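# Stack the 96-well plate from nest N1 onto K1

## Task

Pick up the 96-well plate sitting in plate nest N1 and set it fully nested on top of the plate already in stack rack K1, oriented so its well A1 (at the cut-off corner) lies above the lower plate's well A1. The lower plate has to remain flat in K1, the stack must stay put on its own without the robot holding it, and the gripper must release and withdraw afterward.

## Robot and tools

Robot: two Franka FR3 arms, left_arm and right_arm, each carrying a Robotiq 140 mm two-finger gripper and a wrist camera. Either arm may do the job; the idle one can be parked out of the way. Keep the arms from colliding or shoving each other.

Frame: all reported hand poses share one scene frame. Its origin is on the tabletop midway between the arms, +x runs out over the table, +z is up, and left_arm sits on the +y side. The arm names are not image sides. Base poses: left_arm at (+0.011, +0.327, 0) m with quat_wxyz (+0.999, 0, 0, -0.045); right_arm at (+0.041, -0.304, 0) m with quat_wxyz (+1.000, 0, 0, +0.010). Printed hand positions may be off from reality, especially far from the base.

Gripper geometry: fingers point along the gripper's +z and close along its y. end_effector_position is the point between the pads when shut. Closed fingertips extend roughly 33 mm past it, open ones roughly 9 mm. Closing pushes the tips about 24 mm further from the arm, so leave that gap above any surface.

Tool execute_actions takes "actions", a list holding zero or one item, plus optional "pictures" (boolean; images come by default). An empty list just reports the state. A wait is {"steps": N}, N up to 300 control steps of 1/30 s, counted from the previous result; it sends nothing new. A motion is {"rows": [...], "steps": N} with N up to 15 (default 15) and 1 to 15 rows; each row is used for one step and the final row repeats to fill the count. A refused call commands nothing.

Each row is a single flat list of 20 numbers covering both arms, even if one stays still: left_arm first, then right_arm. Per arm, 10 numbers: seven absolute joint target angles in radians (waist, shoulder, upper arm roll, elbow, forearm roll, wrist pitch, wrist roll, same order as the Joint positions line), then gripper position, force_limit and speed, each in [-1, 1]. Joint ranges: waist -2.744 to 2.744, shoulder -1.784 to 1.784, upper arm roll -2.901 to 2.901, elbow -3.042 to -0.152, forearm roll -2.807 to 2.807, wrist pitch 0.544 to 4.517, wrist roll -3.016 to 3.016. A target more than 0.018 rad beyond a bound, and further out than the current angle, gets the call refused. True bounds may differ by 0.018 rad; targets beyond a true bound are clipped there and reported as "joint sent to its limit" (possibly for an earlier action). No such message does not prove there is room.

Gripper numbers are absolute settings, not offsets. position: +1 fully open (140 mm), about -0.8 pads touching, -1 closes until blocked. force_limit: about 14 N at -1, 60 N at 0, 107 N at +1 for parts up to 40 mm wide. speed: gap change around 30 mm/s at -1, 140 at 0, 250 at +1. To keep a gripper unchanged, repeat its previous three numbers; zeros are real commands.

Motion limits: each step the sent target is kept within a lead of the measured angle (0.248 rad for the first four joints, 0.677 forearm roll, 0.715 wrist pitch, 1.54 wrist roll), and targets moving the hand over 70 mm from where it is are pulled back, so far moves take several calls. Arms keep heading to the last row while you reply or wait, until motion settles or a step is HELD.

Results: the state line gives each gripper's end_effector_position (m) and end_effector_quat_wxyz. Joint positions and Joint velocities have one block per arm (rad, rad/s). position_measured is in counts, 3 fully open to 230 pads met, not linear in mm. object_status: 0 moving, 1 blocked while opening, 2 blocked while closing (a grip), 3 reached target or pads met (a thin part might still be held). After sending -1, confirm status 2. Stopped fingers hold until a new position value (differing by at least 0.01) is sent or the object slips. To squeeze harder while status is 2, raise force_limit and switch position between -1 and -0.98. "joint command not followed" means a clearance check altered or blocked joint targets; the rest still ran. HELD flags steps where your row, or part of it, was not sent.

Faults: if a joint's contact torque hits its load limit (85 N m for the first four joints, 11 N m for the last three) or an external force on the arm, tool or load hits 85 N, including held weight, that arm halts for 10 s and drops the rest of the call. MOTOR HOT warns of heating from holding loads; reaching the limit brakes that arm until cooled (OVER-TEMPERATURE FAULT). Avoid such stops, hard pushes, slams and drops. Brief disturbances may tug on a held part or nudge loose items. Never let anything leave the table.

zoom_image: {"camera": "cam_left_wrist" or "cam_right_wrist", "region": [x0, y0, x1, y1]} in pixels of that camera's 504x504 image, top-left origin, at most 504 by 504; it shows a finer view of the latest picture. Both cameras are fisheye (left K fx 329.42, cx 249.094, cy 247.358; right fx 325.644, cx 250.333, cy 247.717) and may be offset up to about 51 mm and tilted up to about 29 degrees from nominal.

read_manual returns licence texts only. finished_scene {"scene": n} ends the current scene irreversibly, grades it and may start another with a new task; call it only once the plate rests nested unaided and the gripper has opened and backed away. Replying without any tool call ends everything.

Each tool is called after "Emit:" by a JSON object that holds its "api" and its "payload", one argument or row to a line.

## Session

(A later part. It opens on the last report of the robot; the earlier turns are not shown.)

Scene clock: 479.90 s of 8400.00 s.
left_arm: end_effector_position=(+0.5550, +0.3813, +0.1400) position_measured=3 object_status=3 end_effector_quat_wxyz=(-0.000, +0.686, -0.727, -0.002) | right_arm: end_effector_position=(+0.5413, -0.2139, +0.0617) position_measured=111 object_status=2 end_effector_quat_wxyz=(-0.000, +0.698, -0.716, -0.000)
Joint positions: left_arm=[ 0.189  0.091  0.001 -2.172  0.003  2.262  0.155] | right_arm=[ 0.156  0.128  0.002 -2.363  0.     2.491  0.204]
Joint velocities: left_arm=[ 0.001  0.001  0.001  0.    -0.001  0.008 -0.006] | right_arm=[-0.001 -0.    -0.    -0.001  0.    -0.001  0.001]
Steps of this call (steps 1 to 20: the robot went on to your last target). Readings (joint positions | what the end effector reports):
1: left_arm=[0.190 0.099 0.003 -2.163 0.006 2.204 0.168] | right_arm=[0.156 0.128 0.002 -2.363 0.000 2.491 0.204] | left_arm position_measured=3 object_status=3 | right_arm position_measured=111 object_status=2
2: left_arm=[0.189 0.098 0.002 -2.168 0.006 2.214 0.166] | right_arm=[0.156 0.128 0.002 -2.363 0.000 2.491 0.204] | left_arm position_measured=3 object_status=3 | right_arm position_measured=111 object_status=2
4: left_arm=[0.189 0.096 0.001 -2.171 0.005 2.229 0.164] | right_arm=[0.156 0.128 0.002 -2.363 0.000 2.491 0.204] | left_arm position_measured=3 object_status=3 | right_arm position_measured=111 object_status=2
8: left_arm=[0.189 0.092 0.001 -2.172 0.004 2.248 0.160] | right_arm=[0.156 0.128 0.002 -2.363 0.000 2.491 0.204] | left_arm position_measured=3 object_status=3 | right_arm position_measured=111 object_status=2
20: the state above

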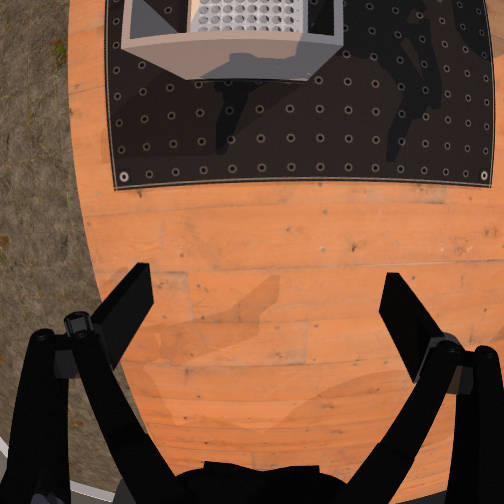

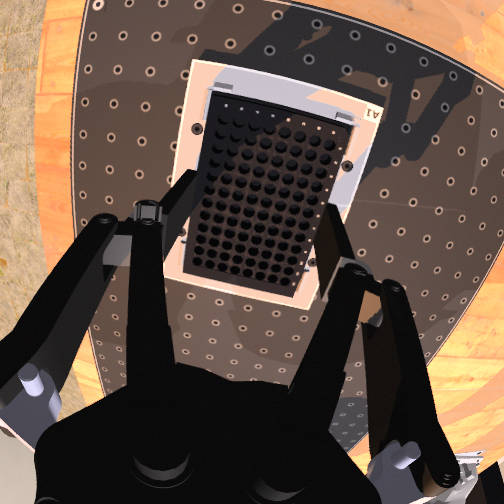

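Emit:
{"api": "execute_actions", "payload": {
  "actions": [
    {"rows": [[0.188,0.09,0,-2.174,0,2.266,0.147,1,0,0, 0.1579,0.1265,0,-2.361,-0.004,2.487,0.209,-1,0,-0.7],[0.188,0.09,0,-2.174,0,2.266,0.147,1,0,0, 0.1579,0.123,0,-2.360,-0.004,2.481,0.209,-1,0,-0.7],[0.188,0.09,0,-2.174,0,2.266,0.147,1,0,0, 0.1579,0.118,0,-2.359,-0.004,2.472,0.209,-1,0,-0.7],[0.188,0.09,0,-2.174,0,2.266,0.147,1,0,0, 0.1579,0.110,0,-2.357,-0.004,2.459,0.209,-1,0,-0.7],[0.188,0.09,0,-2.174,0,2.266,0.147,1,0,0, 0.1579,0.100,0,-2.354,-0.004,2.442,0.209,-1,0,-0.7],[0.188,0.09,0,-2.174,0,2.266,0.147,1,0,0, 0.1579,0.089,0,-2.351,-0.004,2.421,0.209,-1,0,-0.7],[0.188,0.09,0,-2.174,0,2.266,0.147,1,0,0, 0.1579,0.077,0,-2.347,-0.004,2.398,0.215,-1,0,-0.7],[0.188,0.09,0,-2.174,0,2.266,0.147,1,0,0, 0.1579,0.065,0,-2.342,-0.004,2.374,0.228,-1,0,-0.7],[0.188,0.09,0,-2.174,0,2.266,0.147,1,0,0, 0.1579,0.053,0,-2.336,-0.004,2.350,0.243,-1,0,-0.7],[0.188,0.09,0,-2.174,0,2.266,0.147,1,0,0, 0.1579,0.042,0,-2.328,-0.004,2.324,0.259,-1,0,-0.7],[0.188,0.09,0,-2.174,0,2.266,0.147,1,0,0, 0.1594,0.031,0,-2.317,-0.004,2.296,0.276,-1,0,-0.7],[0.188,0.09,0,-2.174,0,2.266,0.147,1,0,0, 0.1638,0.021,0,-2.303,-0.004,2.266,0.294,-1,0,-0.7],[0.188,0.09,0,-2.174,0,2.266,0.147,1,0,0, 0.1708,0.012,0,-2.286,-0.004,2.235,0.314,-1,0,-0.7],[0.188,0.09,0,-2.174,0,2.266,0.147,1,0,0, 0.1803,0.005,0,-2.266,-0.004,2.203,0.336,-1,0,-0.7],[0.188,0.09,0,-2.174,0,2.266,0.147,1,0,0, 0.1921,-0.001,0,-2.243,-0.004,2.171,0.359,-1,0,-0.7]], "steps": 15}
  ],
  "pictures": false
}}

Emit:
{"api": "execute_actions", "payload": {
  "actions": [
    {"rows": [[0.188,0.09,0,-2.174,0,2.266,0.147,1,0,0, 0.2061,-0.005,0,-2.217,-0.002,2.139,0.383,-1,0,-0.7],[0.188,0.09,0,-2.174,0,2.266,0.147,1,0,0, 0.2221,-0.008,0,-2.189,-0.002,2.107,0.408,-1,0,-0.7],[0.188,0.09,0,-2.174,0,2.266,0.147,1,0,0, 0.2398,-0.009,0,-2.159,-0.002,2.077,0.434,-1,0,-0.7],[0.188,0.09,0,-2.174,0,2.266,0.147,1,0,0, 0.2592,-0.008,0,-2.127,-0.002,2.048,0.460,-1,0,-0.7],[0.188,0.09,0,-2.174,0,2.266,0.147,1,0,0, 0.2799,-0.005,0,-2.094,-0.002,2.021,0.487,-1,0,-0.7],[0.188,0.09,0,-2.174,0,2.266,0.147,1,0,0, 0.3020,0.0,0,-2.060,-0.002,1.996,0.514,-1,0,-0.7],[0.188,0.09,0,-2.174,0,2.266,0.147,1,0,0, 0.3251,0.008,0,-2.025,-0.002,1.973,0.540,-1,0,-0.7],[0.188,0.09,0,-2.174,0,2.266,0.147,1,0,0, 0.3491,0.019,0,-1.988,-0.002,1.952,0.567,-1,0,-0.7],[0.188,0.09,0,-2.174,0,2.266,0.147,1,0,0, 0.3738,0.033,0,-1.950,-0.002,1.934,0.593,-1,0,-0.7],[0.188,0.09,0,-2.174,0,2.266,0.147,1,0,0, 0.3990,0.051,0,-1.911,-0.002,1.918,0.619,-1,0,-0.7],[0.188,0.09,0,-2.174,0,2.266,0.147,1,0,0, 0.4246,0.073,0,-1.870,-0.002,1.904,0.644,-1,0,-0.7],[0.188,0.09,0,-2.174,0,2.266,0.147,1,0,0, 0.4504,0.099,0,-1.828,-0.002,1.892,0.668,-1,0,-0.7],[0.188,0.09,0,-2.174,0,2.266,0.147,1,0,0, 0.4762,0.128,0,-1.785,-0.002,1.881,0.691,-1,0,-0.7],[0.188,0.09,0,-2.174,0,2.266,0.147,1,0,0, 0.5018,0.160,0,-1.740,-0.002,1.872,0.713,-1,0,-0.7],[0.188,0.09,0,-2.174,0,2.266,0.147,1,0,0, 0.5270,0.195,0,-1.694,-0.002,1.863,0.733,-1,0,-0.7]], "steps": 15}
  ],
  "pictures": false
}}

Emit:
{"api": "execute_actions", "payload": {
  "actions": [
    {"rows": [[0.188,0.09,0,-2.174,0,2.266,0.147,1,0,0, 0.5517,0.232,0,-1.647,0,1.854,0.751,-1,0,-0.7],[0.188,0.09,0,-2.174,0,2.266,0.147,1,0,0, 0.5757,0.270,0,-1.600,0,1.845,0.768,-1,0,-0.7],[0.188,0.09,0,-2.174,0,2.266,0.147,1,0,0, 0.5988,0.308,0,-1.553,0,1.837,0.782,-1,0,-0.7],[0.188,0.09,0,-2.174,0,2.266,0.147,1,0,0, 0.6209,0.345,0,-1.507,0,1.828,0.795,-1,0,-0.7],[0.188,0.09,0,-2.174,0,2.266,0.147,1,0,0, 0.6416,0.381,0,-1.463,0,1.821,0.805,-1,0,-0.7],[0.188,0.09,0,-2.174,0,2.266,0.147,1,0,0, 0.6610,0.414,0,-1.421,0,1.814,0.812,-1,0,-0.7],[0.188,0.09,0,-2.174,0,2.266,0.147,1,0,0, 0.6787,0.444,0,-1.383,0,1.807,0.8165,-1,0,-0.7],[0.188,0.09,0,-2.174,0,2.266,0.147,1,0,0, 0.6947,0.471,0,-1.349,0,1.802,0.818,-1,0,-0.7],[0.188,0.09,0,-2.174,0,2.266,0.147,1,0,0, 0.7087,0.494,0,-1.319,0,1.798,0.818,-1,0,-0.7],[0.188,0.09,0,-2.174,0,2.266,0.147,1,0,0, 0.7205,0.513,0,-1.294,0,1.795,0.818,-1,0,-0.7],[0.188,0.09,0,-2.174,0,2.266,0.147,1,0,0, 0.7300,0.528,0,-1.274,0,1.793,0.818,-1,0,-0.7],[0.188,0.09,0,-2.174,0,2.266,0.147,1,0,0, 0.7371,0.539,0,-1.260,0,1.793,0.818,-1,0,-0.7],[0.188,0.09,0,-2.174,0,2.266,0.147,1,0,0, 0.7414,0.546,0,-1.250,0,1.793,0.818,-1,0,-0.7],[0.188,0.09,0,-2.174,0,2.266,0.147,1,0,0, 0.7427,0.550,0,-1.245,0,1.793,0.818,-1,0,-0.7],[0.188,0.09,0,-2.174,0,2.266,0.147,1,0,0, 0.7427,0.551,0,-1.243,0,1.793,0.818,-1,0,-0.7]], "steps": 15}
  ],
  "pictures": false
}}

Emit:
{"api": "execute_actions", "payload": {
  "actions": [
    {"steps": 30}
  ]
}}

Scene clock: 600.40 s of 8400.00 s.
left_arm: end_effector_position=(+0.5553, +0.3813, +0.1400) position_measured=3 object_status=3 end_effector_quat_wxyz=(-0.001, +0.687, -0.727, -0.001) | right_arm: end_effector_position=(+0.5450, -0.2073, +0.1309) position_measured=111 object_status=2 end_effector_quat_wxyz=(+0.005, +0.684, -0.730, -0.003)
Joint positions: left_arm=[ 0.189  0.091  0.001 -2.172  0.003  2.263  0.153] | right_arm=[ 0.17   0.021 -0.001 -2.287  0.     2.297  0.254]
Joint velocities: left_arm=[-0.001  0.     0.     0.    -0.    -0.001 -0.002] | right_arm=[ 0.203 -0.243 -0.005  0.525 -0.001 -0.738  0.329]
Steps of this call (steps 1 to 15: the robot went on to your last target; steps 16 to 90: nothing new was sent; then 117.00 s passed at rest; steps 91 to 105: all 15 steps of this action). Readings (joint positions | what the end effector reports):
91: left_arm=[0.189 0.091 0.001 -2.172 0.003 2.263 0.153] | right_arm=[0.156 0.128 0.002 -2.363 0.000 2.491 0.204] | left_arm position_measured=3 object_status=3 | right_arm position_measured=111 object_status=2
92: left_arm=[0.189 0.091 0.001 -2.172 0.003 2.263 0.153] | right_arm=[0.156 0.128 0.002 -2.363 0.000 2.490 0.204] | left_arm position_measured=3 object_status=3 | right_arm position_measured=111 object_status=2
94: left_arm=[0.189 0.091 0.001 -2.172 0.003 2.263 0.153] | right_arm=[0.156 0.124 0.002 -2.363 0.000 2.483 0.204] | left_arm position_measured=3 object_status=3 | right_arm position_measured=111 object_status=2
98: left_arm=[0.189 0.091 0.001 -2.172 0.003 2.263 0.153] | right_arm=[0.156 0.094 0.002 -2.355 0.000 2.442 0.206] | left_arm position_measured=3 object_status=3 | right_arm position_measured=111 object_status=2
105: the state above

Scene clock: 600.90 s of 8400.00 s.
left_arm: end_effector_position=(+0.5553, +0.3813, +0.1400) position_measured=3 object_status=3 end_effector_quat_wxyz=(-0.001, +0.687, -0.727, -0.001) | right_arm: end_effector_position=(+0.5784, -0.0219, +0.2717) position_measured=111 object_status=2 end_effector_quat_wxyz=(-0.015, +0.688, -0.725, +0.004)
Joint positions: left_arm=[ 0.189  0.091  0.001 -2.172  0.003  2.263  0.153] | right_arm=[ 0.466  0.12  -0.003 -1.789  0.     1.939  0.535]
Joint velocities: left_arm=[-0.    -0.     0.     0.     0.001 -0.     0.   ] | right_arm=[ 0.74   0.85   0.028  1.28  -0.    -0.372  0.636]
Steps of this call (steps 1 to 15: all 15 steps of this action). Readings (joint positions | what the end effector reports):
1: left_arm=[0.189 0.091 0.001 -2.172 0.003 2.263 0.153] | right_arm=[0.179 0.013 -0.002 -2.267 0.000 2.270 0.266] | left_arm position_measured=3 object_status=3 | right_arm position_measured=111 object_status=2
2: left_arm=[0.189 0.091 0.001 -2.172 0.003 2.263 0.153] | right_arm=[0.190 0.007 -0.002 -2.245 0.000 2.242 0.280] | left_arm position_measured=3 object_status=3 | right_arm position_measured=111 object_status=2
4: left_arm=[0.189 0.091 0.001 -2.172 0.003 2.263 0.153] | right_arm=[0.218 -0.000 -0.003 -2.193 0.000 2.185 0.311] | left_arm position_measured=3 object_status=3 | right_arm position_measured=111 object_status=2
8: left_arm=[0.189 0.091 0.001 -2.172 0.003 2.263 0.153] | right_arm=[0.295 0.004 -0.004 -2.066 0.000 2.077 0.385] | left_arm position_measured=3 object_status=3 | right_arm position_measured=111 object_status=2
15: the state above

Scene clock: 601.40 s of 8400.00 s.
left_arm: end_effector_position=(+0.5553, +0.3813, +0.1400) position_measured=3 object_status=3 end_effector_quat_wxyz=(-0.001, +0.687, -0.727, -0.001) | right_arm: end_effector_position=(+0.5562, +0.1894, +0.2311) position_measured=111 object_status=2 end_effector_quat_wxyz=(+0.001, +0.711, -0.703, -0.001)
Joint positions: left_arm=[ 0.189  0.091  0.001 -2.172  0.003  2.263  0.153] | right_arm=[ 0.739  0.541  0.004 -1.271  0.     1.81   0.753]
Joint velocities: left_arm=[-0.002 -0.001  0.     0.001 -0.001 -0.001  0.001] | right_arm=[ 0.143  0.213  0.014  0.281 -0.001 -0.084  0.197]
Steps of this call (steps 1 to 15: all 15 steps of this action). Readings (joint positions | what the end effector reports):
1: left_arm=[0.189 0.091 0.001 -2.172 0.003 2.263 0.153] | right_arm=[0.491 0.151 -0.003 -1.744 0.000 1.925 0.557] | left_arm position_measured=3 object_status=3 | right_arm position_measured=111 object_status=2
2: left_arm=[0.189 0.091 0.001 -2.172 0.003 2.263 0.153] | right_arm=[0.516 0.184 -0.003 -1.699 0.000 1.912 0.578] | left_arm position_measured=3 object_status=3 | right_arm position_measured=111 object_status=2
4: left_arm=[0.189 0.091 0.001 -2.172 0.003 2.263 0.153] | right_arm=[0.565 0.256 -0.002 -1.608 0.000 1.889 0.617] | left_arm position_measured=3 object_status=3 | right_arm position_measured=111 object_status=2
8: left_arm=[0.189 0.091 0.001 -2.172 0.003 2.263 0.153] | right_arm=[0.651 0.400 -0.000 -1.438 0.000 1.849 0.685] | left_arm position_measured=3 object_status=3 | right_arm position_measured=111 object_status=2
15: the state above

Scene clock: 602.40 s of 8400.00 s.
left_arm: end_effector_position=(+0.5553, +0.3813, +0.1400) position_measured=3 object_status=3 end_effector_quat_wxyz=(-0.001, +0.687, -0.727, -0.001) | right_arm: end_effector_position=(+0.5568, +0.1927, +0.2347) position_measured=111 object_status=2 end_effector_quat_wxyz=(+0.000, +0.691, -0.723, -0.001)
Joint positions: left_arm=[ 0.189  0.091  0.001 -2.172  0.003  2.263  0.153] | right_arm=[ 0.744  0.551  0.002 -1.246  0.     1.796  0.81 ]
Joint velocities: left_arm=[ 0.003  0.002  0.001  0.    -0.001 -0.     0.   ] | right_arm=[ 0.001 -0.     0.    -0.     0.001 -0.     0.006]
Steps of this call (steps 1 to 30: the robot went on to your last target). Readings (joint positions | what the end effector reports):
1: left_arm=[0.189 0.091 0.001 -2.172 0.003 2.263 0.153] | right_arm=[0.743 0.546 0.005 -1.263 0.000 1.808 0.759] | left_arm position_measured=3 object_status=3 | right_arm position_measured=111 object_status=2
2: left_arm=[0.189 0.091 0.001 -2.172 0.003 2.263 0.153] | right_arm=[0.744 0.549 0.005 -1.258 0.000 1.806 0.765] | left_arm position_measured=3 object_status=3 | right_arm position_measured=111 object_status=2
4: left_arm=[0.189 0.091 0.001 -2.172 0.003 2.263 0.153] | right_arm=[0.745 0.551 0.004 -1.252 0.000 1.802 0.774] | left_arm position_measured=3 object_status=3 | right_arm position_measured=111 object_status=2
8: left_arm=[0.189 0.091 0.001 -2.172 0.003 2.263 0.153] | right_arm=[0.744 0.551 0.002 -1.247 0.000 1.799 0.788] | left_arm position_measured=3 object_status=3 | right_arm position_measured=111 object_status=2
30: the state above
All arms were judged still, so your last target was given up. Only a new action makes them travel on or press farther. Fingers that are still opening or closing keep moving.

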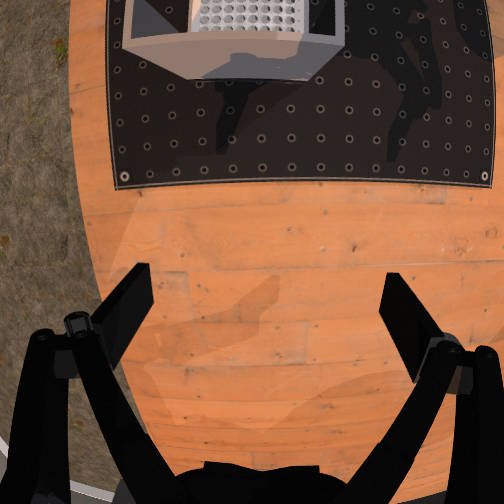

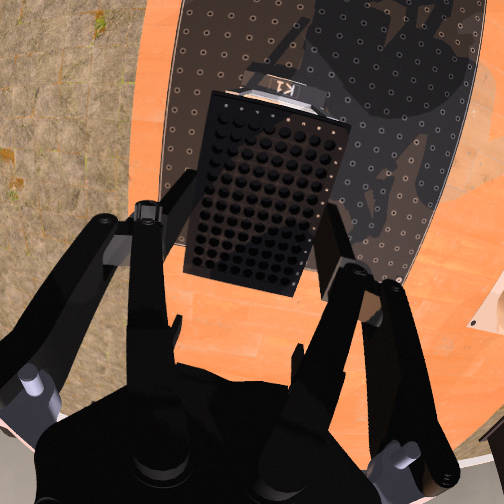

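Emit:
{"api": "execute_actions", "payload": {
  "actions": [
    {"steps": 1}
  ]
}}

Emit:
{"api": "zoom_image", "payload": {
  "camera": "cam_right_wrist",
  "region": [200, 50, 370, 150]
}}

Scene clock: 605.80 s of 8400.00 s.
left_arm: end_effector_position=(+0.5553, +0.3813, +0.1400) position_measured=3 object_status=3 end_effector_quat_wxyz=(-0.001, +0.687, -0.727, -0.001) | right_arm: end_effector_position=(+0.5568, +0.1927, +0.2347) position_measured=111 object_status=2 end_effector_quat_wxyz=(+0.000, +0.691, -0.723, -0.001)
Joint positions: left_arm=[ 0.189  0.091  0.001 -2.172  0.003  2.263  0.153] | right_arm=[ 0.744  0.551  0.002 -1.246  0.     1.796  0.813]
Joint velocities: left_arm=[-0.002 -0.001  0.001  0.001 -0.     0.     0.001] | right_arm=[ 0.001  0.001  0.    -0.    -0.001 -0.001 -0.   ]
Steps of this call (steps 1 to 90: nothing new was sent; then 0.40 s passed at rest). Readings (joint positions | what the end effector reports):
1: left_arm=[0.189 0.091 0.001 -2.172 0.003 2.263 0.153] | right_arm=[0.744 0.551 0.002 -1.246 0.000 1.796 0.811] | left_arm position_measured=3 object_status=3 | right_arm position_measured=111 object_status=2
2: left_arm=[0.189 0.091 0.001 -2.172 0.003 2.263 0.153] | right_arm=[0.744 0.551 0.002 -1.246 0.000 1.796 0.811] | left_arm position_measured=3 object_status=3 | right_arm position_measured=111 object_status=2
4: left_arm=[0.189 0.091 0.001 -2.172 0.003 2.263 0.153] | right_arm=[0.744 0.551 0.002 -1.246 0.000 1.796 0.811] | left_arm position_measured=3 object_status=3 | right_arm position_measured=111 object_status=2
8: left_arm=[0.189 0.091 0.001 -2.172 0.003 2.263 0.153] | right_arm=[0.744 0.551 0.002 -1.246 0.000 1.796 0.812] | left_arm position_measured=3 object_status=3 | right_arm position_measured=111 object_status=2
90: the state above

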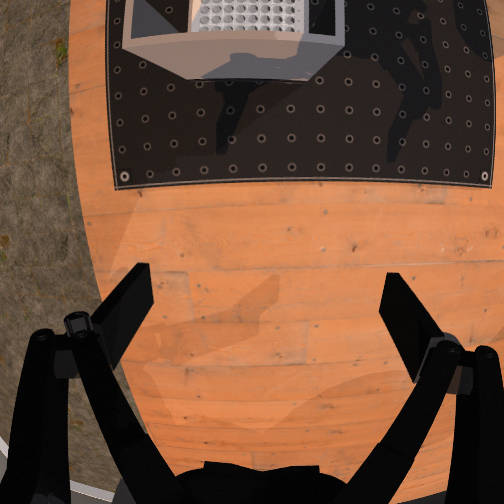

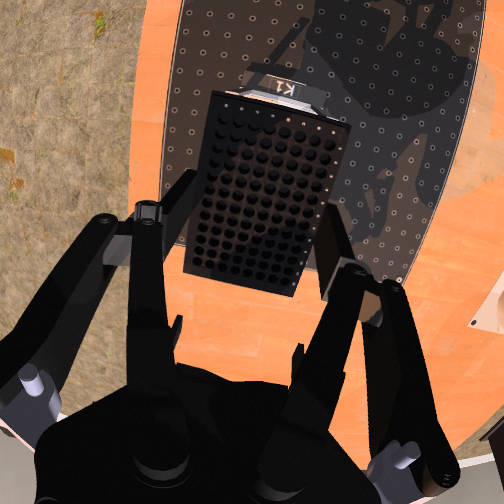

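Region (200, 50, 370, 150) of cam_right_wrist's 504x504 image, scaled by 2.965, with more detail than that image has; it fills the top 296 rows of this view, and the rest is white.

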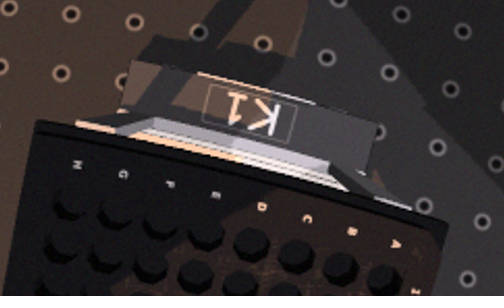

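Emit:
{"api": "zoom_image", "payload": {
  "camera": "cam_right_wrist",
  "region": [205, 65, 265, 110]
}}

Emit:
{"api": "zoom_image", "payload": {
  "camera": "cam_right_wrist",
  "region": [298, 85, 358, 130]
}}

Region (205, 65, 265, 110) of cam_right_wrist's 504x504 image, scaled by 8.400, with more detail than that image has; it fills the top 378 rows of this view, and the rest is white.

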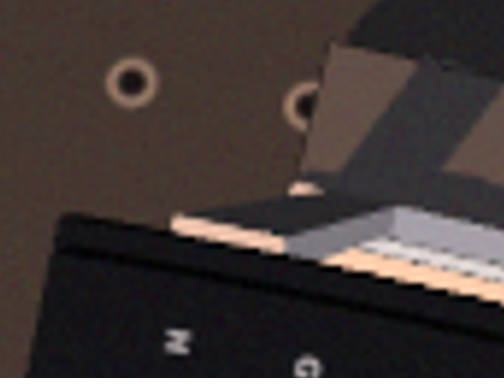

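Region (298, 85, 358, 130) of cam_right_wrist's 504x504 image, scaled by 8.400, with more detail than that image has; it fills the top 378 rows of this view, and the rest is white.

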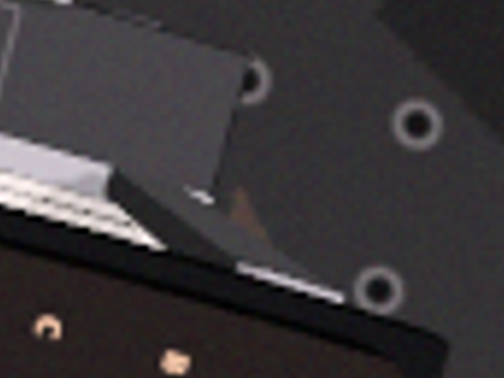

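Emit:
{"api": "execute_actions", "payload": {
  "actions": [
    {"rows": [[0.188,0.09,0,-2.174,0,2.266,0.147,1,0,0, 0.7445,0.5515,0,-1.248,0,1.801,0.822,-1,0,-0.7],[0.188,0.09,0,-2.174,0,2.266,0.147,1,0,0, 0.7452,0.5525,0,-1.251,0,1.808,0.826,-1,0,-0.7],[0.188,0.09,0,-2.174,0,2.266,0.147,1,0,0, 0.7459,0.5538,0,-1.2545,0,1.817,0.830,-1,0,-0.7],[0.188,0.09,0,-2.174,0,2.266,0.147,1,0,0, 0.7466,0.5554,0,-1.2587,0,1.826,0.833,-1,0,-0.7],[0.188,0.09,0,-2.174,0,2.266,0.147,1,0,0, 0.7473,0.5572,0,-1.2636,0,1.836,0.836,-1,0,-0.7],[0.188,0.09,0,-2.174,0,2.266,0.147,1,0,0, 0.748,0.5592,0,-1.2691,0,1.846,0.837,-1,0,-0.7],[0.188,0.09,0,-2.174,0,2.266,0.147,1,0,0, 0.7487,0.5613,0,-1.2749,0,1.855,0.837,-1,0,-0.7],[0.188,0.09,0,-2.174,0,2.266,0.147,1,0,0, 0.7493,0.5635,0,-1.2808,0,1.864,0.837,-1,0,-0.7],[0.188,0.09,0,-2.174,0,2.266,0.147,1,0,0, 0.7499,0.5656,0,-1.2866,0,1.872,0.837,-1,0,-0.7],[0.188,0.09,0,-2.174,0,2.266,0.147,1,0,0, 0.7504,0.5676,0,-1.2921,0,1.878,0.836,-1,0,-0.7],[0.188,0.09,0,-2.174,0,2.266,0.147,1,0,0, 0.7509,0.5695,0,-1.2971,0,1.883,0.835,-1,0,-0.7],[0.188,0.09,0,-2.174,0,2.266,0.147,1,0,0, 0.7513,0.571,0,-1.3013,0,1.886,0.834,-1,0,-0.7],[0.188,0.09,0,-2.174,0,2.266,0.147,1,0,0, 0.7516,0.5722,0,-1.3046,0,1.887,0.833,-1,0,-0.7],[0.188,0.09,0,-2.174,0,2.266,0.147,1,0,0, 0.7518,0.573,0,-1.3067,0,1.885,0.832,-1,0,-0.7],[0.188,0.09,0,-2.174,0,2.266,0.147,1,0,0, 0.7518,0.5733,0,-1.3075,0,1.8809,0.8318,-1,0,-0.7]], "steps": 15}
  ],
  "pictures": false
}}

Emit:
{"api": "execute_actions", "payload": {
  "actions": [
    {"steps": 30}
  ]
}}

Emit:
{"api": "zoom_image", "payload": {
  "camera": "cam_right_wrist",
  "region": [200, 65, 260, 110]
}}

Emit:
{"api": "zoom_image", "payload": {
  "camera": "cam_right_wrist",
  "region": [305, 90, 365, 135]
}}

Emit:
{"api": "zoom_image", "payload": {
  "camera": "cam_left_wrist",
  "region": [100, 0, 360, 90]
}}

Scene clock: 686.20 s of 8400.00 s.
left_arm: end_effector_position=(+0.5553, +0.3813, +0.1400) position_measured=3 object_status=3 end_effector_quat_wxyz=(-0.001, +0.687, -0.727, -0.001) | right_arm: end_effector_position=(+0.5554, +0.1963, +0.1998) position_measured=111 object_status=2 end_effector_quat_wxyz=(+0.003, +0.688, -0.726, -0.000)
Joint positions: left_arm=[ 0.189  0.091  0.001 -2.172  0.003  2.263  0.153] | right_arm=[ 0.75   0.572  0.002 -1.3    0.     1.866  0.825]
Joint velocities: left_arm=[ 0.     0.     0.     0.002 -0.001 -0.001 -0.   ] | right_arm=[ 0.009  0.059  0.    -0.092  0.     0.059  0.004]
Steps of this call (steps 1 to 90: nothing new was sent; then 76.90 s passed at rest; steps 91 to 105: all 15 steps of this action). Readings (joint positions | what the end effector reports):
91: left_arm=[0.189 0.091 0.001 -2.172 0.003 2.263 0.153] | right_arm=[0.744 0.551 0.002 -1.246 0.000 1.796 0.813] | left_arm position_measured=3 object_status=3 | right_arm position_measured=111 object_status=2
92: left_arm=[0.189 0.091 0.001 -2.172 0.003 2.263 0.153] | right_arm=[0.744 0.551 0.002 -1.246 0.000 1.797 0.814] | left_arm position_measured=3 object_status=3 | right_arm position_measured=111 object_status=2
94: left_arm=[0.189 0.091 0.001 -2.172 0.003 2.263 0.153] | right_arm=[0.744 0.551 0.002 -1.250 0.000 1.804 0.816] | left_arm position_measured=3 object_status=3 | right_arm position_measured=111 object_status=2
98: left_arm=[0.189 0.091 0.001 -2.172 0.003 2.263 0.153] | right_arm=[0.746 0.555 0.002 -1.266 0.000 1.828 0.821] | left_arm position_measured=3 object_status=3 | right_arm position_measured=111 object_status=2
105: the state above

Scene clock: 687.20 s of 8400.00 s.
left_arm: end_effector_position=(+0.5553, +0.3813, +0.1400) position_measured=3 object_status=3 end_effector_quat_wxyz=(-0.001, +0.687, -0.727, -0.001) | right_arm: end_effector_position=(+0.5559, +0.1973, +0.1957) position_measured=111 object_status=2 end_effector_quat_wxyz=(+0.002, +0.688, -0.726, -0.000)
Joint positions: left_arm=[ 0.189  0.091  0.001 -2.172  0.003  2.263  0.153] | right_arm=[ 0.75   0.575  0.002 -1.306  0.     1.877  0.826]
Joint velocities: left_arm=[-0.001  0.    -0.001 -0.001  0.001 -0.    -0.001] | right_arm=[-0.     0.001  0.002 -0.    -0.001  0.     0.   ]
Steps of this call (steps 1 to 30: the robot went on to your last target). Readings (joint positions | what the end effector reports):
1: left_arm=[0.189 0.091 0.001 -2.172 0.003 2.263 0.153] | right_arm=[0.750 0.574 0.002 -1.303 0.000 1.868 0.825] | left_arm position_measured=3 object_status=3 | right_arm position_measured=111 object_status=2
2: left_arm=[0.189 0.091 0.001 -2.172 0.003 2.263 0.153] | right_arm=[0.750 0.575 0.002 -1.304 0.000 1.869 0.825] | left_arm position_measured=3 object_status=3 | right_arm position_measured=111 object_status=2
4: left_arm=[0.189 0.091 0.001 -2.172 0.003 2.263 0.153] | right_arm=[0.750 0.576 0.002 -1.306 0.000 1.872 0.826] | left_arm position_measured=3 object_status=3 | right_arm position_measured=111 object_status=2
8: left_arm=[0.189 0.091 0.001 -2.172 0.003 2.263 0.153] | right_arm=[0.750 0.575 0.002 -1.306 0.000 1.875 0.826] | left_arm position_measured=3 object_status=3 | right_arm position_measured=111 object_status=2
30: the state above
All arms were judged still, so your last target was given up. Only a new action makes them travel on or press farther. Fingers that are still opening or closing keep moving.

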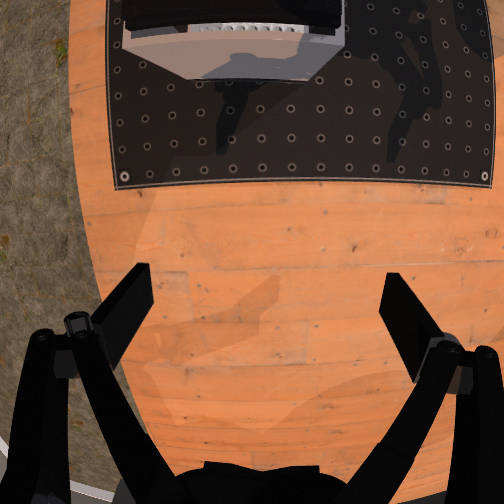

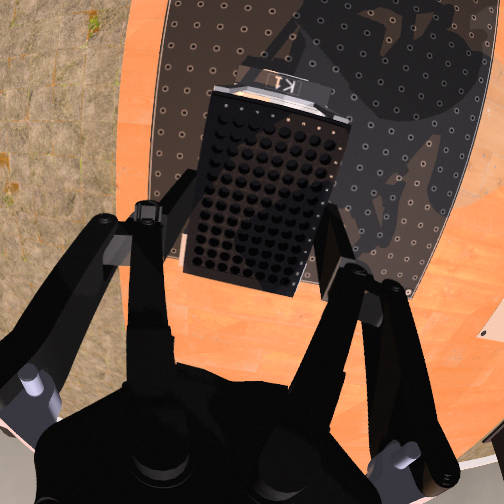

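Region (200, 65, 260, 110) of cam_right_wrist's 504x504 image, scaled by 8.400, with more detail than that image has; it fills the top 378 rows of this view, and the rest is white.

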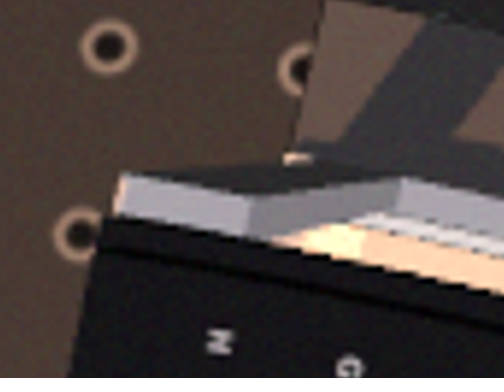

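Region (305, 90, 365, 135) of cam_right_wrist's 504x504 image, scaled by 8.400, with more detail than that image has; it fills the top 378 rows of this view, and the rest is white.

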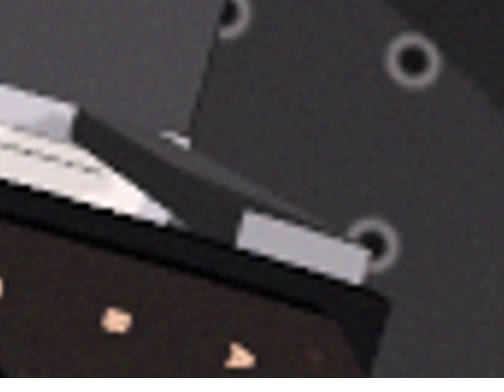

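Region (100, 0, 360, 90) of cam_left_wrist's 504x504 image, scaled by 1.938, with more detail than that image has; it fills the top 174 rows of this view, and the rest is white.

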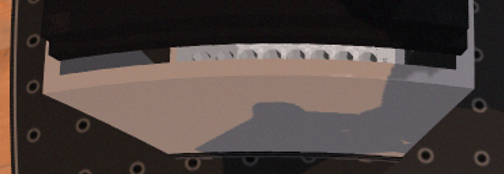

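Emit:
{"api": "zoom_image", "payload": {
  "camera": "cam_left_wrist",
  "region": [110, 0, 200, 60]
}}

Emit:
{"api": "zoom_image", "payload": {
  "camera": "cam_left_wrist",
  "region": [270, 0, 360, 60]
}}

Region (110, 0, 200, 60) of cam_left_wrist's 504x504 image, scaled by 5.600, with more detail than that image has.

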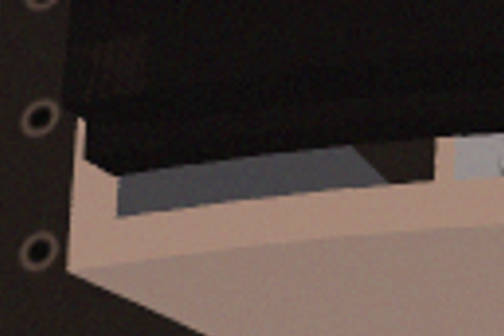

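Region (270, 0, 360, 60) of cam_left_wrist's 504x504 image, scaled by 5.600, with more detail than that image has.

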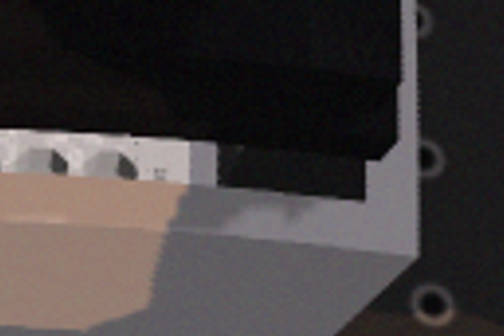

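Emit:
{"api": "execute_actions", "payload": {
  "actions": [
    {"rows": [[0.188,0.09,0,-2.174,0,2.266,0.147,1,0,0, 0.7522,0.5733,0,-1.3075,0,1.886,0.838,-1,0,-0.7],[0.188,0.09,0,-2.174,0,2.266,0.147,1,0,0, 0.7526,0.5733,0,-1.3075,0,1.888,0.838,-1,0,-0.7],[0.188,0.09,0,-2.174,0,2.266,0.147,1,0,0, 0.7526,0.5733,0,-1.3075,0,1.888,0.838,-1,0,-0.7],[0.188,0.09,0,-2.174,0,2.266,0.147,1,0,0, 0.7526,0.5733,0,-1.3075,0,1.888,0.838,-1,0,-0.7],[0.188,0.09,0,-2.174,0,2.266,0.147,1,0,0, 0.7526,0.5733,0,-1.3075,0,1.886,0.8348,-1,0,-0.7]], "steps": 15}
  ],
  "pictures": false
}}

Emit:
{"api": "execute_actions", "payload": {
  "actions": [
    {"steps": 20}
  ]
}}

Emit:
{"api": "zoom_image", "payload": {
  "camera": "cam_right_wrist",
  "region": [200, 65, 260, 110]
}}

Emit:
{"api": "zoom_image", "payload": {
  "camera": "cam_right_wrist",
  "region": [305, 90, 365, 135]
}}

Emit:
{"api": "zoom_image", "payload": {
  "camera": "cam_left_wrist",
  "region": [110, 0, 200, 60]
}}

Emit:
{"api": "zoom_image", "payload": {
  "camera": "cam_left_wrist",
  "region": [270, 0, 360, 60]
}}

Scene clock: 768.53 s of 8400.00 s.
left_arm: end_effector_position=(+0.5553, +0.3813, +0.1400) position_measured=3 object_status=3 end_effector_quat_wxyz=(-0.001, +0.687, -0.727, -0.001) | right_arm: end_effector_position=(+0.5568, +0.1987, +0.1962) position_measured=111 object_status=2 end_effector_quat_wxyz=(-0.001, +0.687, -0.727, -0.001)
Joint positions: left_arm=[ 0.189  0.091  0.001 -2.172  0.003  2.263  0.153] | right_arm=[ 0.751  0.575  0.002 -1.306  0.     1.882  0.829]
Joint velocities: left_arm=[-0.     0.001 -0.     0.002  0.001 -0.     0.001] | right_arm=[-0.001  0.001  0.001 -0.002 -0.     0.001 -0.   ]
Steps of this call (steps 1 to 90: nothing new was sent; then 77.83 s passed at rest; steps 91 to 105: all 15 steps of this action). Readings (joint positions | what the end effector reports):
91: left_arm=[0.189 0.091 0.001 -2.172 0.003 2.263 0.153] | right_arm=[0.750 0.575 0.002 -1.306 0.000 1.878 0.827] | left_arm position_measured=3 object_status=3 | right_arm position_measured=111 object_status=2
92: left_arm=[0.189 0.091 0.001 -2.172 0.003 2.263 0.153] | right_arm=[0.750 0.575 0.002 -1.306 0.000 1.879 0.828] | left_arm position_measured=3 object_status=3 | right_arm position_measured=111 object_status=2
94: left_arm=[0.189 0.091 0.001 -2.172 0.003 2.263 0.153] | right_arm=[0.750 0.575 0.002 -1.306 0.000 1.881 0.829] | left_arm position_measured=3 object_status=3 | right_arm position_measured=111 object_status=2
98: left_arm=[0.189 0.091 0.001 -2.172 0.003 2.263 0.153] | right_arm=[0.751 0.575 0.002 -1.306 0.000 1.882 0.829] | left_arm position_measured=3 object_status=3 | right_arm position_measured=111 object_status=2
105: the state above

Scene clock: 769.20 s of 8400.00 s.
left_arm: end_effector_position=(+0.5553, +0.3813, +0.1400) position_measured=3 object_status=3 end_effector_quat_wxyz=(-0.001, +0.687, -0.727, -0.001) | right_arm: end_effector_position=(+0.5568, +0.1988, +0.1963) position_measured=111 object_status=2 end_effector_quat_wxyz=(-0.001, +0.687, -0.727, -0.001)
Joint positions: left_arm=[ 0.189  0.091  0.001 -2.172  0.003  2.263  0.153] | right_arm=[ 0.751  0.575  0.002 -1.306  0.     1.883  0.829]
Joint velocities: left_arm=[ 0.001 -0.    -0.     0.    -0.     0.    -0.   ] | right_arm=[-0.001 -0.    -0.001 -0.001 -0.001  0.     0.   ]
Steps of this call (steps 1 to 15: the robot went on to your last target; steps 16 to 20: nothing new was sent). Readings (joint positions | what the end effector reports):
1: left_arm=[0.189 0.091 0.001 -2.172 0.003 2.263 0.153] | right_arm=[0.751 0.575 0.002 -1.306 0.000 1.882 0.829] | left_arm position_measured=3 object_status=3 | right_arm position_measured=111 object_status=2
2: left_arm=[0.189 0.091 0.001 -2.172 0.003 2.263 0.153] | right_arm=[0.751 0.575 0.002 -1.306 0.000 1.882 0.829] | left_arm position_measured=3 object_status=3 | right_arm position_measured=111 object_status=2
4: left_arm=[0.189 0.091 0.001 -2.172 0.003 2.263 0.153] | right_arm=[0.751 0.575 0.002 -1.306 0.000 1.882 0.829] | left_arm position_measured=3 object_status=3 | right_arm position_measured=111 object_status=2
8: left_arm=[0.189 0.091 0.001 -2.172 0.003 2.263 0.153] | right_arm=[0.751 0.575 0.002 -1.306 0.000 1.882 0.829] | left_arm position_measured=3 object_status=3 | right_arm position_measured=111 object_status=2
20: the state above
All arms were judged still, so your last target was given up. Only a new action makes them travel on or press farther. Fingers that are still opening or closing keep moving.

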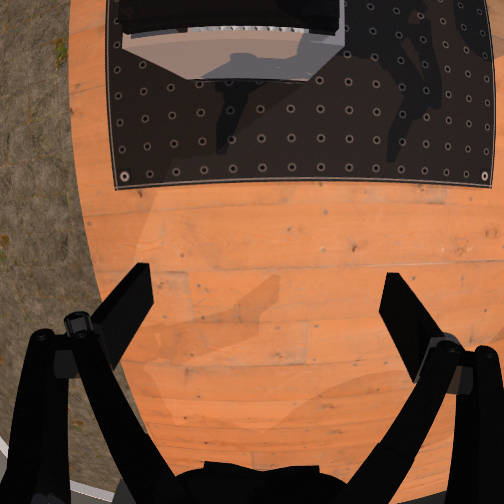

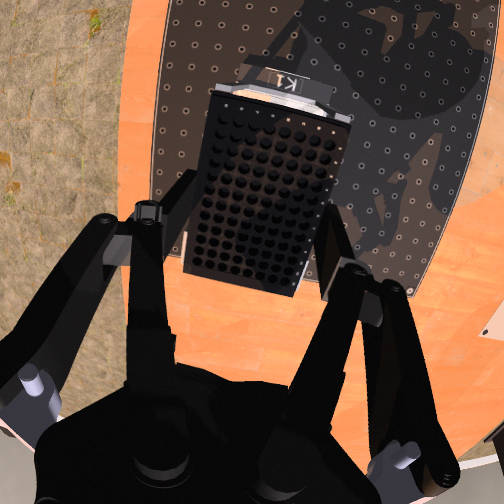

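Region (200, 65, 260, 110) of cam_right_wrist's 504x504 image, scaled by 8.400, with more detail than that image has; it fills the top 378 rows of this view, and the rest is white.

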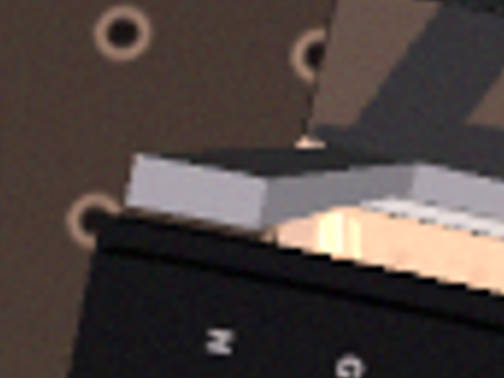

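Region (305, 90, 365, 135) of cam_right_wrist's 504x504 image, scaled by 8.400, with more detail than that image has; it fills the top 378 rows of this view, and the rest is white.

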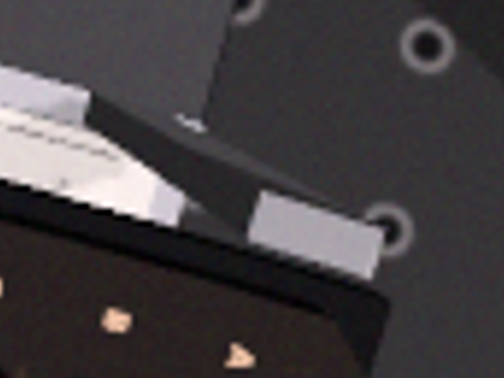

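Region (110, 0, 200, 60) of cam_left_wrist's 504x504 image, scaled by 5.600, with more detail than that image has.

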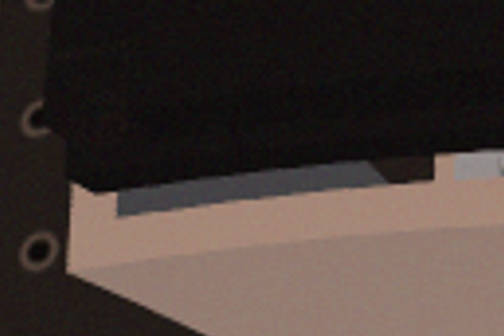

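Region (270, 0, 360, 60) of cam_left_wrist's 504x504 image, scaled by 5.600, with more detail than that image has.

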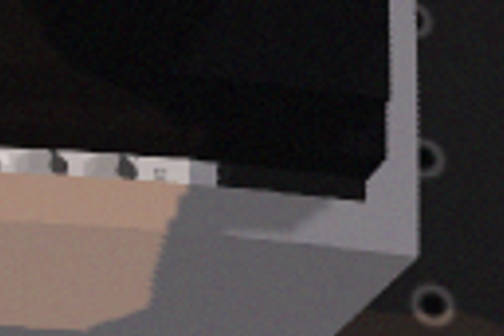

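Emit:
{"api": "execute_actions", "payload": {
  "actions": [
    {"rows": [[0.188,0.09,0,-2.174,0,2.266,0.147,1,0,0, 0.7526,0.575,0,-1.3083,0,1.8875,0.8348,-1,0,-0.7],[0.188,0.09,0,-2.174,0,2.266,0.147,1,0,0, 0.7526,0.575,0,-1.309,0,1.8892,0.8348,-1,0,-0.7],[0.188,0.09,0,-2.174,0,2.266,0.147,1,0,0, 0.7526,0.575,0,-1.3098,0,1.8908,0.8348,-1,0,-0.7],[0.188,0.09,0,-2.174,0,2.266,0.147,1,0,0, 0.7526,0.575,0,-1.3106,0,1.892,0.8348,-1,0,-0.7],[0.188,0.09,0,-2.174,0,2.266,0.147,1,0,0, 0.7526,0.575,0,-1.3113,0,1.8929,0.8348,-1,0,-0.7],[0.188,0.09,0,-2.174,0,2.266,0.147,1,0,0, 0.7526,0.575,0,-1.3121,0,1.8938,0.8348,-1,0,-0.7],[0.188,0.09,0,-2.174,0,2.266,0.147,1,0,0, 0.7526,0.575,0,-1.3129,0,1.8946,0.8348,-1,0,-0.7],[0.188,0.09,0,-2.174,0,2.266,0.147,1,0,0, 0.7526,0.575,0,-1.3136,0,1.8955,0.8348,-1,0,-0.7],[0.188,0.09,0,-2.174,0,2.266,0.147,1,0,0, 0.7526,0.575,0,-1.3144,0,1.8963,0.8348,-1,0,-0.7],[0.188,0.09,0,-2.174,0,2.266,0.147,1,0,0, 0.7526,0.575,0,-1.3152,0,1.8972,0.8348,-1,0,-0.7],[0.188,0.09,0,-2.174,0,2.266,0.147,1,0,0, 0.7526,0.575,0,-1.3159,0,1.898,0.8348,-1,0,-0.7],[0.188,0.09,0,-2.174,0,2.266,0.147,1,0,0, 0.7526,0.575,0,-1.3167,0,1.8985,0.8348,-1,0,-0.7],[0.188,0.09,0,-2.174,0,2.266,0.147,1,0,0, 0.7526,0.575,0,-1.3167,0,1.898,0.8348,-1,0,-0.7],[0.188,0.09,0,-2.174,0,2.266,0.147,1,0,0, 0.7526,0.575,0,-1.3167,0,1.897,0.8348,-1,0,-0.7],[0.188,0.09,0,-2.174,0,2.266,0.147,1,0,0, 0.7526,0.575,0,-1.3167,0,1.8962,0.8348,-1,0,-0.7]], "steps": 15}
  ],
  "pictures": false
}}

Emit:
{"api": "execute_actions", "payload": {
  "actions": [
    {"steps": 15}
  ]
}}

Emit:
{"api": "zoom_image", "payload": {
  "camera": "cam_right_wrist",
  "region": [200, 65, 260, 110]
}}

Emit:
{"api": "zoom_image", "payload": {
  "camera": "cam_right_wrist",
  "region": [305, 90, 365, 135]
}}

Emit:
{"api": "zoom_image", "payload": {
  "camera": "cam_left_wrist",
  "region": [110, 0, 200, 60]
}}

Emit:
{"api": "zoom_image", "payload": {
  "camera": "cam_left_wrist",
  "region": [270, 0, 360, 60]
}}

Scene clock: 814.70 s of 8400.00 s.
left_arm: end_effector_position=(+0.5553, +0.3813, +0.1400) position_measured=3 object_status=3 end_effector_quat_wxyz=(-0.001, +0.687, -0.727, -0.001) | right_arm: end_effector_position=(+0.5569, +0.1990, +0.1932) position_measured=111 object_status=2 end_effector_quat_wxyz=(-0.002, +0.687, -0.727, -0.001)
Joint positions: left_arm=[ 0.189  0.091  0.001 -2.172  0.003  2.263  0.153] | right_arm=[ 0.751  0.575  0.002 -1.314  0.     1.892  0.829]
Joint velocities: left_arm=[-0.001 -0.     0.001  0.001 -0.001 -0.001  0.001] | right_arm=[-0.001  0.     0.    -0.006 -0.001  0.001  0.001]
Steps of this call (steps 1 to 90: nothing new was sent; then 42.00 s passed at rest; steps 91 to 105: all 15 steps of this action). Readings (joint positions | what the end effector reports):
91: left_arm=[0.189 0.091 0.001 -2.172 0.003 2.263 0.153] | right_arm=[0.751 0.575 0.002 -1.306 0.000 1.883 0.829] | left_arm position_measured=3 object_status=3 | right_arm position_measured=111 object_status=2
92: left_arm=[0.189 0.091 0.001 -2.172 0.003 2.263 0.153] | right_arm=[0.751 0.575 0.002 -1.306 0.000 1.883 0.829] | left_arm position_measured=3 object_status=3 | right_arm position_measured=111 object_status=2
94: left_arm=[0.189 0.091 0.001 -2.172 0.003 2.263 0.153] | right_arm=[0.751 0.575 0.002 -1.307 0.000 1.885 0.829] | left_arm position_measured=3 object_status=3 | right_arm position_measured=111 object_status=2
98: left_arm=[0.189 0.091 0.001 -2.172 0.003 2.263 0.153] | right_arm=[0.751 0.575 0.002 -1.310 0.000 1.888 0.829] | left_arm position_measured=3 object_status=3 | right_arm position_measured=111 object_status=2
105: the state above

Scene clock: 815.20 s of 8400.00 s.
left_arm: end_effector_position=(+0.5553, +0.3813, +0.1400) position_measured=3 object_status=3 end_effector_quat_wxyz=(-0.001, +0.687, -0.727, -0.001) | right_arm: end_effector_position=(+0.5569, +0.1989, +0.1931) position_measured=111 object_status=2 end_effector_quat_wxyz=(-0.002, +0.687, -0.727, -0.001)
Joint positions: left_arm=[ 0.189  0.091  0.001 -2.172  0.003  2.263  0.153] | right_arm=[ 0.751  0.575  0.002 -1.314  0.     1.893  0.829]
Joint velocities: left_arm=[ 0.001  0.001  0.001 -0.001 -0.     0.     0.   ] | right_arm=[ 0.     0.    -0.    -0.     0.002  0.     0.001]
Steps of this call (steps 1 to 15: the robot went on to your last target). Readings (joint positions | what the end effector reports):
1: left_arm=[0.189 0.091 0.001 -2.172 0.003 2.263 0.153] | right_arm=[0.751 0.575 0.002 -1.314 0.000 1.892 0.829] | left_arm position_measured=3 object_status=3 | right_arm position_measured=111 object_status=2
2: left_arm=[0.189 0.091 0.001 -2.172 0.003 2.263 0.153] | right_arm=[0.751 0.575 0.002 -1.314 0.000 1.892 0.829] | left_arm position_measured=3 object_status=3 | right_arm position_measured=111 object_status=2
4: left_arm=[0.189 0.091 0.001 -2.172 0.003 2.263 0.153] | right_arm=[0.751 0.575 0.002 -1.314 0.000 1.892 0.829] | left_arm position_measured=3 object_status=3 | right_arm position_measured=111 object_status=2
8: left_arm=[0.189 0.091 0.001 -2.172 0.003 2.263 0.153] | right_arm=[0.751 0.575 0.002 -1.314 0.000 1.893 0.829] | left_arm position_measured=3 object_status=3 | right_arm position_measured=111 object_status=2
15: the state above
All arms were judged still, so your last target was given up. Only a new action makes them travel on or press farther. Fingers that are still opening or closing keep moving.

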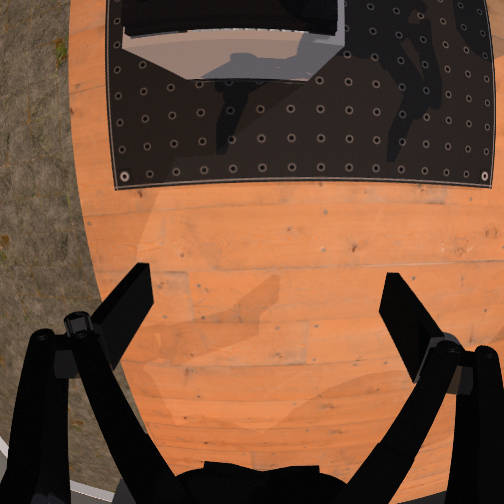

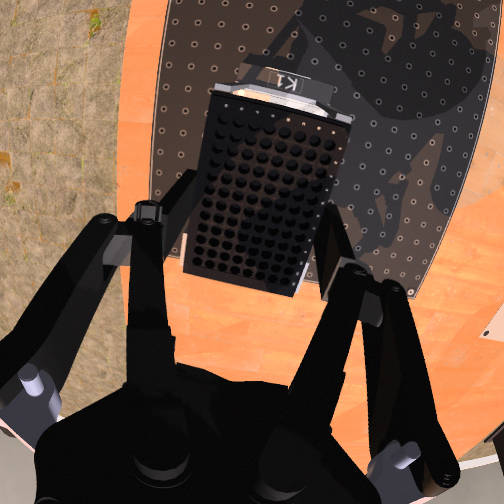

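Region (200, 65, 260, 110) of cam_right_wrist's 504x504 image, scaled by 8.400, with more detail than that image has; it fills the top 378 rows of this view, and the rest is white.

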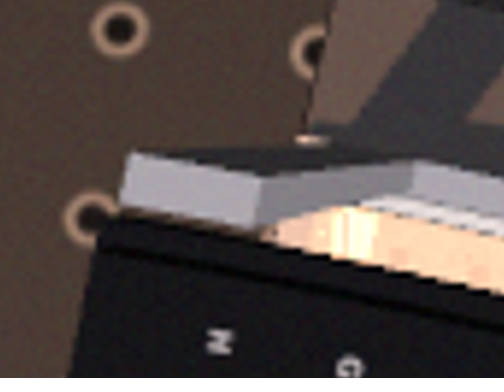

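Region (305, 90, 365, 135) of cam_right_wrist's 504x504 image, scaled by 8.400, with more detail than that image has; it fills the top 378 rows of this view, and the rest is white.

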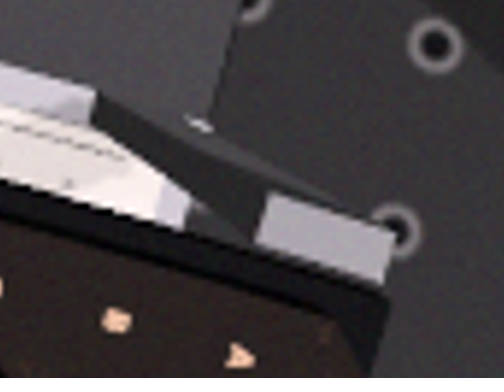

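Region (110, 0, 200, 60) of cam_left_wrist's 504x504 image, scaled by 5.600, with more detail than that image has.

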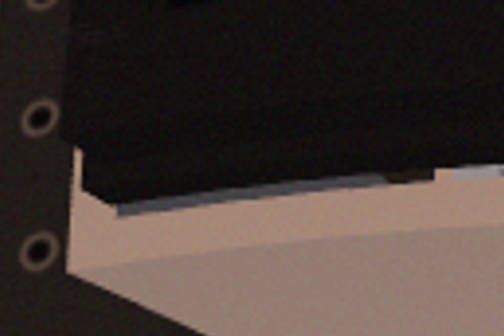

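Region (270, 0, 360, 60) of cam_left_wrist's 504x504 image, scaled by 5.600, with more detail than that image has.

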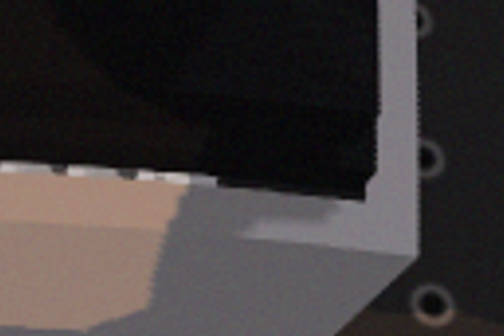

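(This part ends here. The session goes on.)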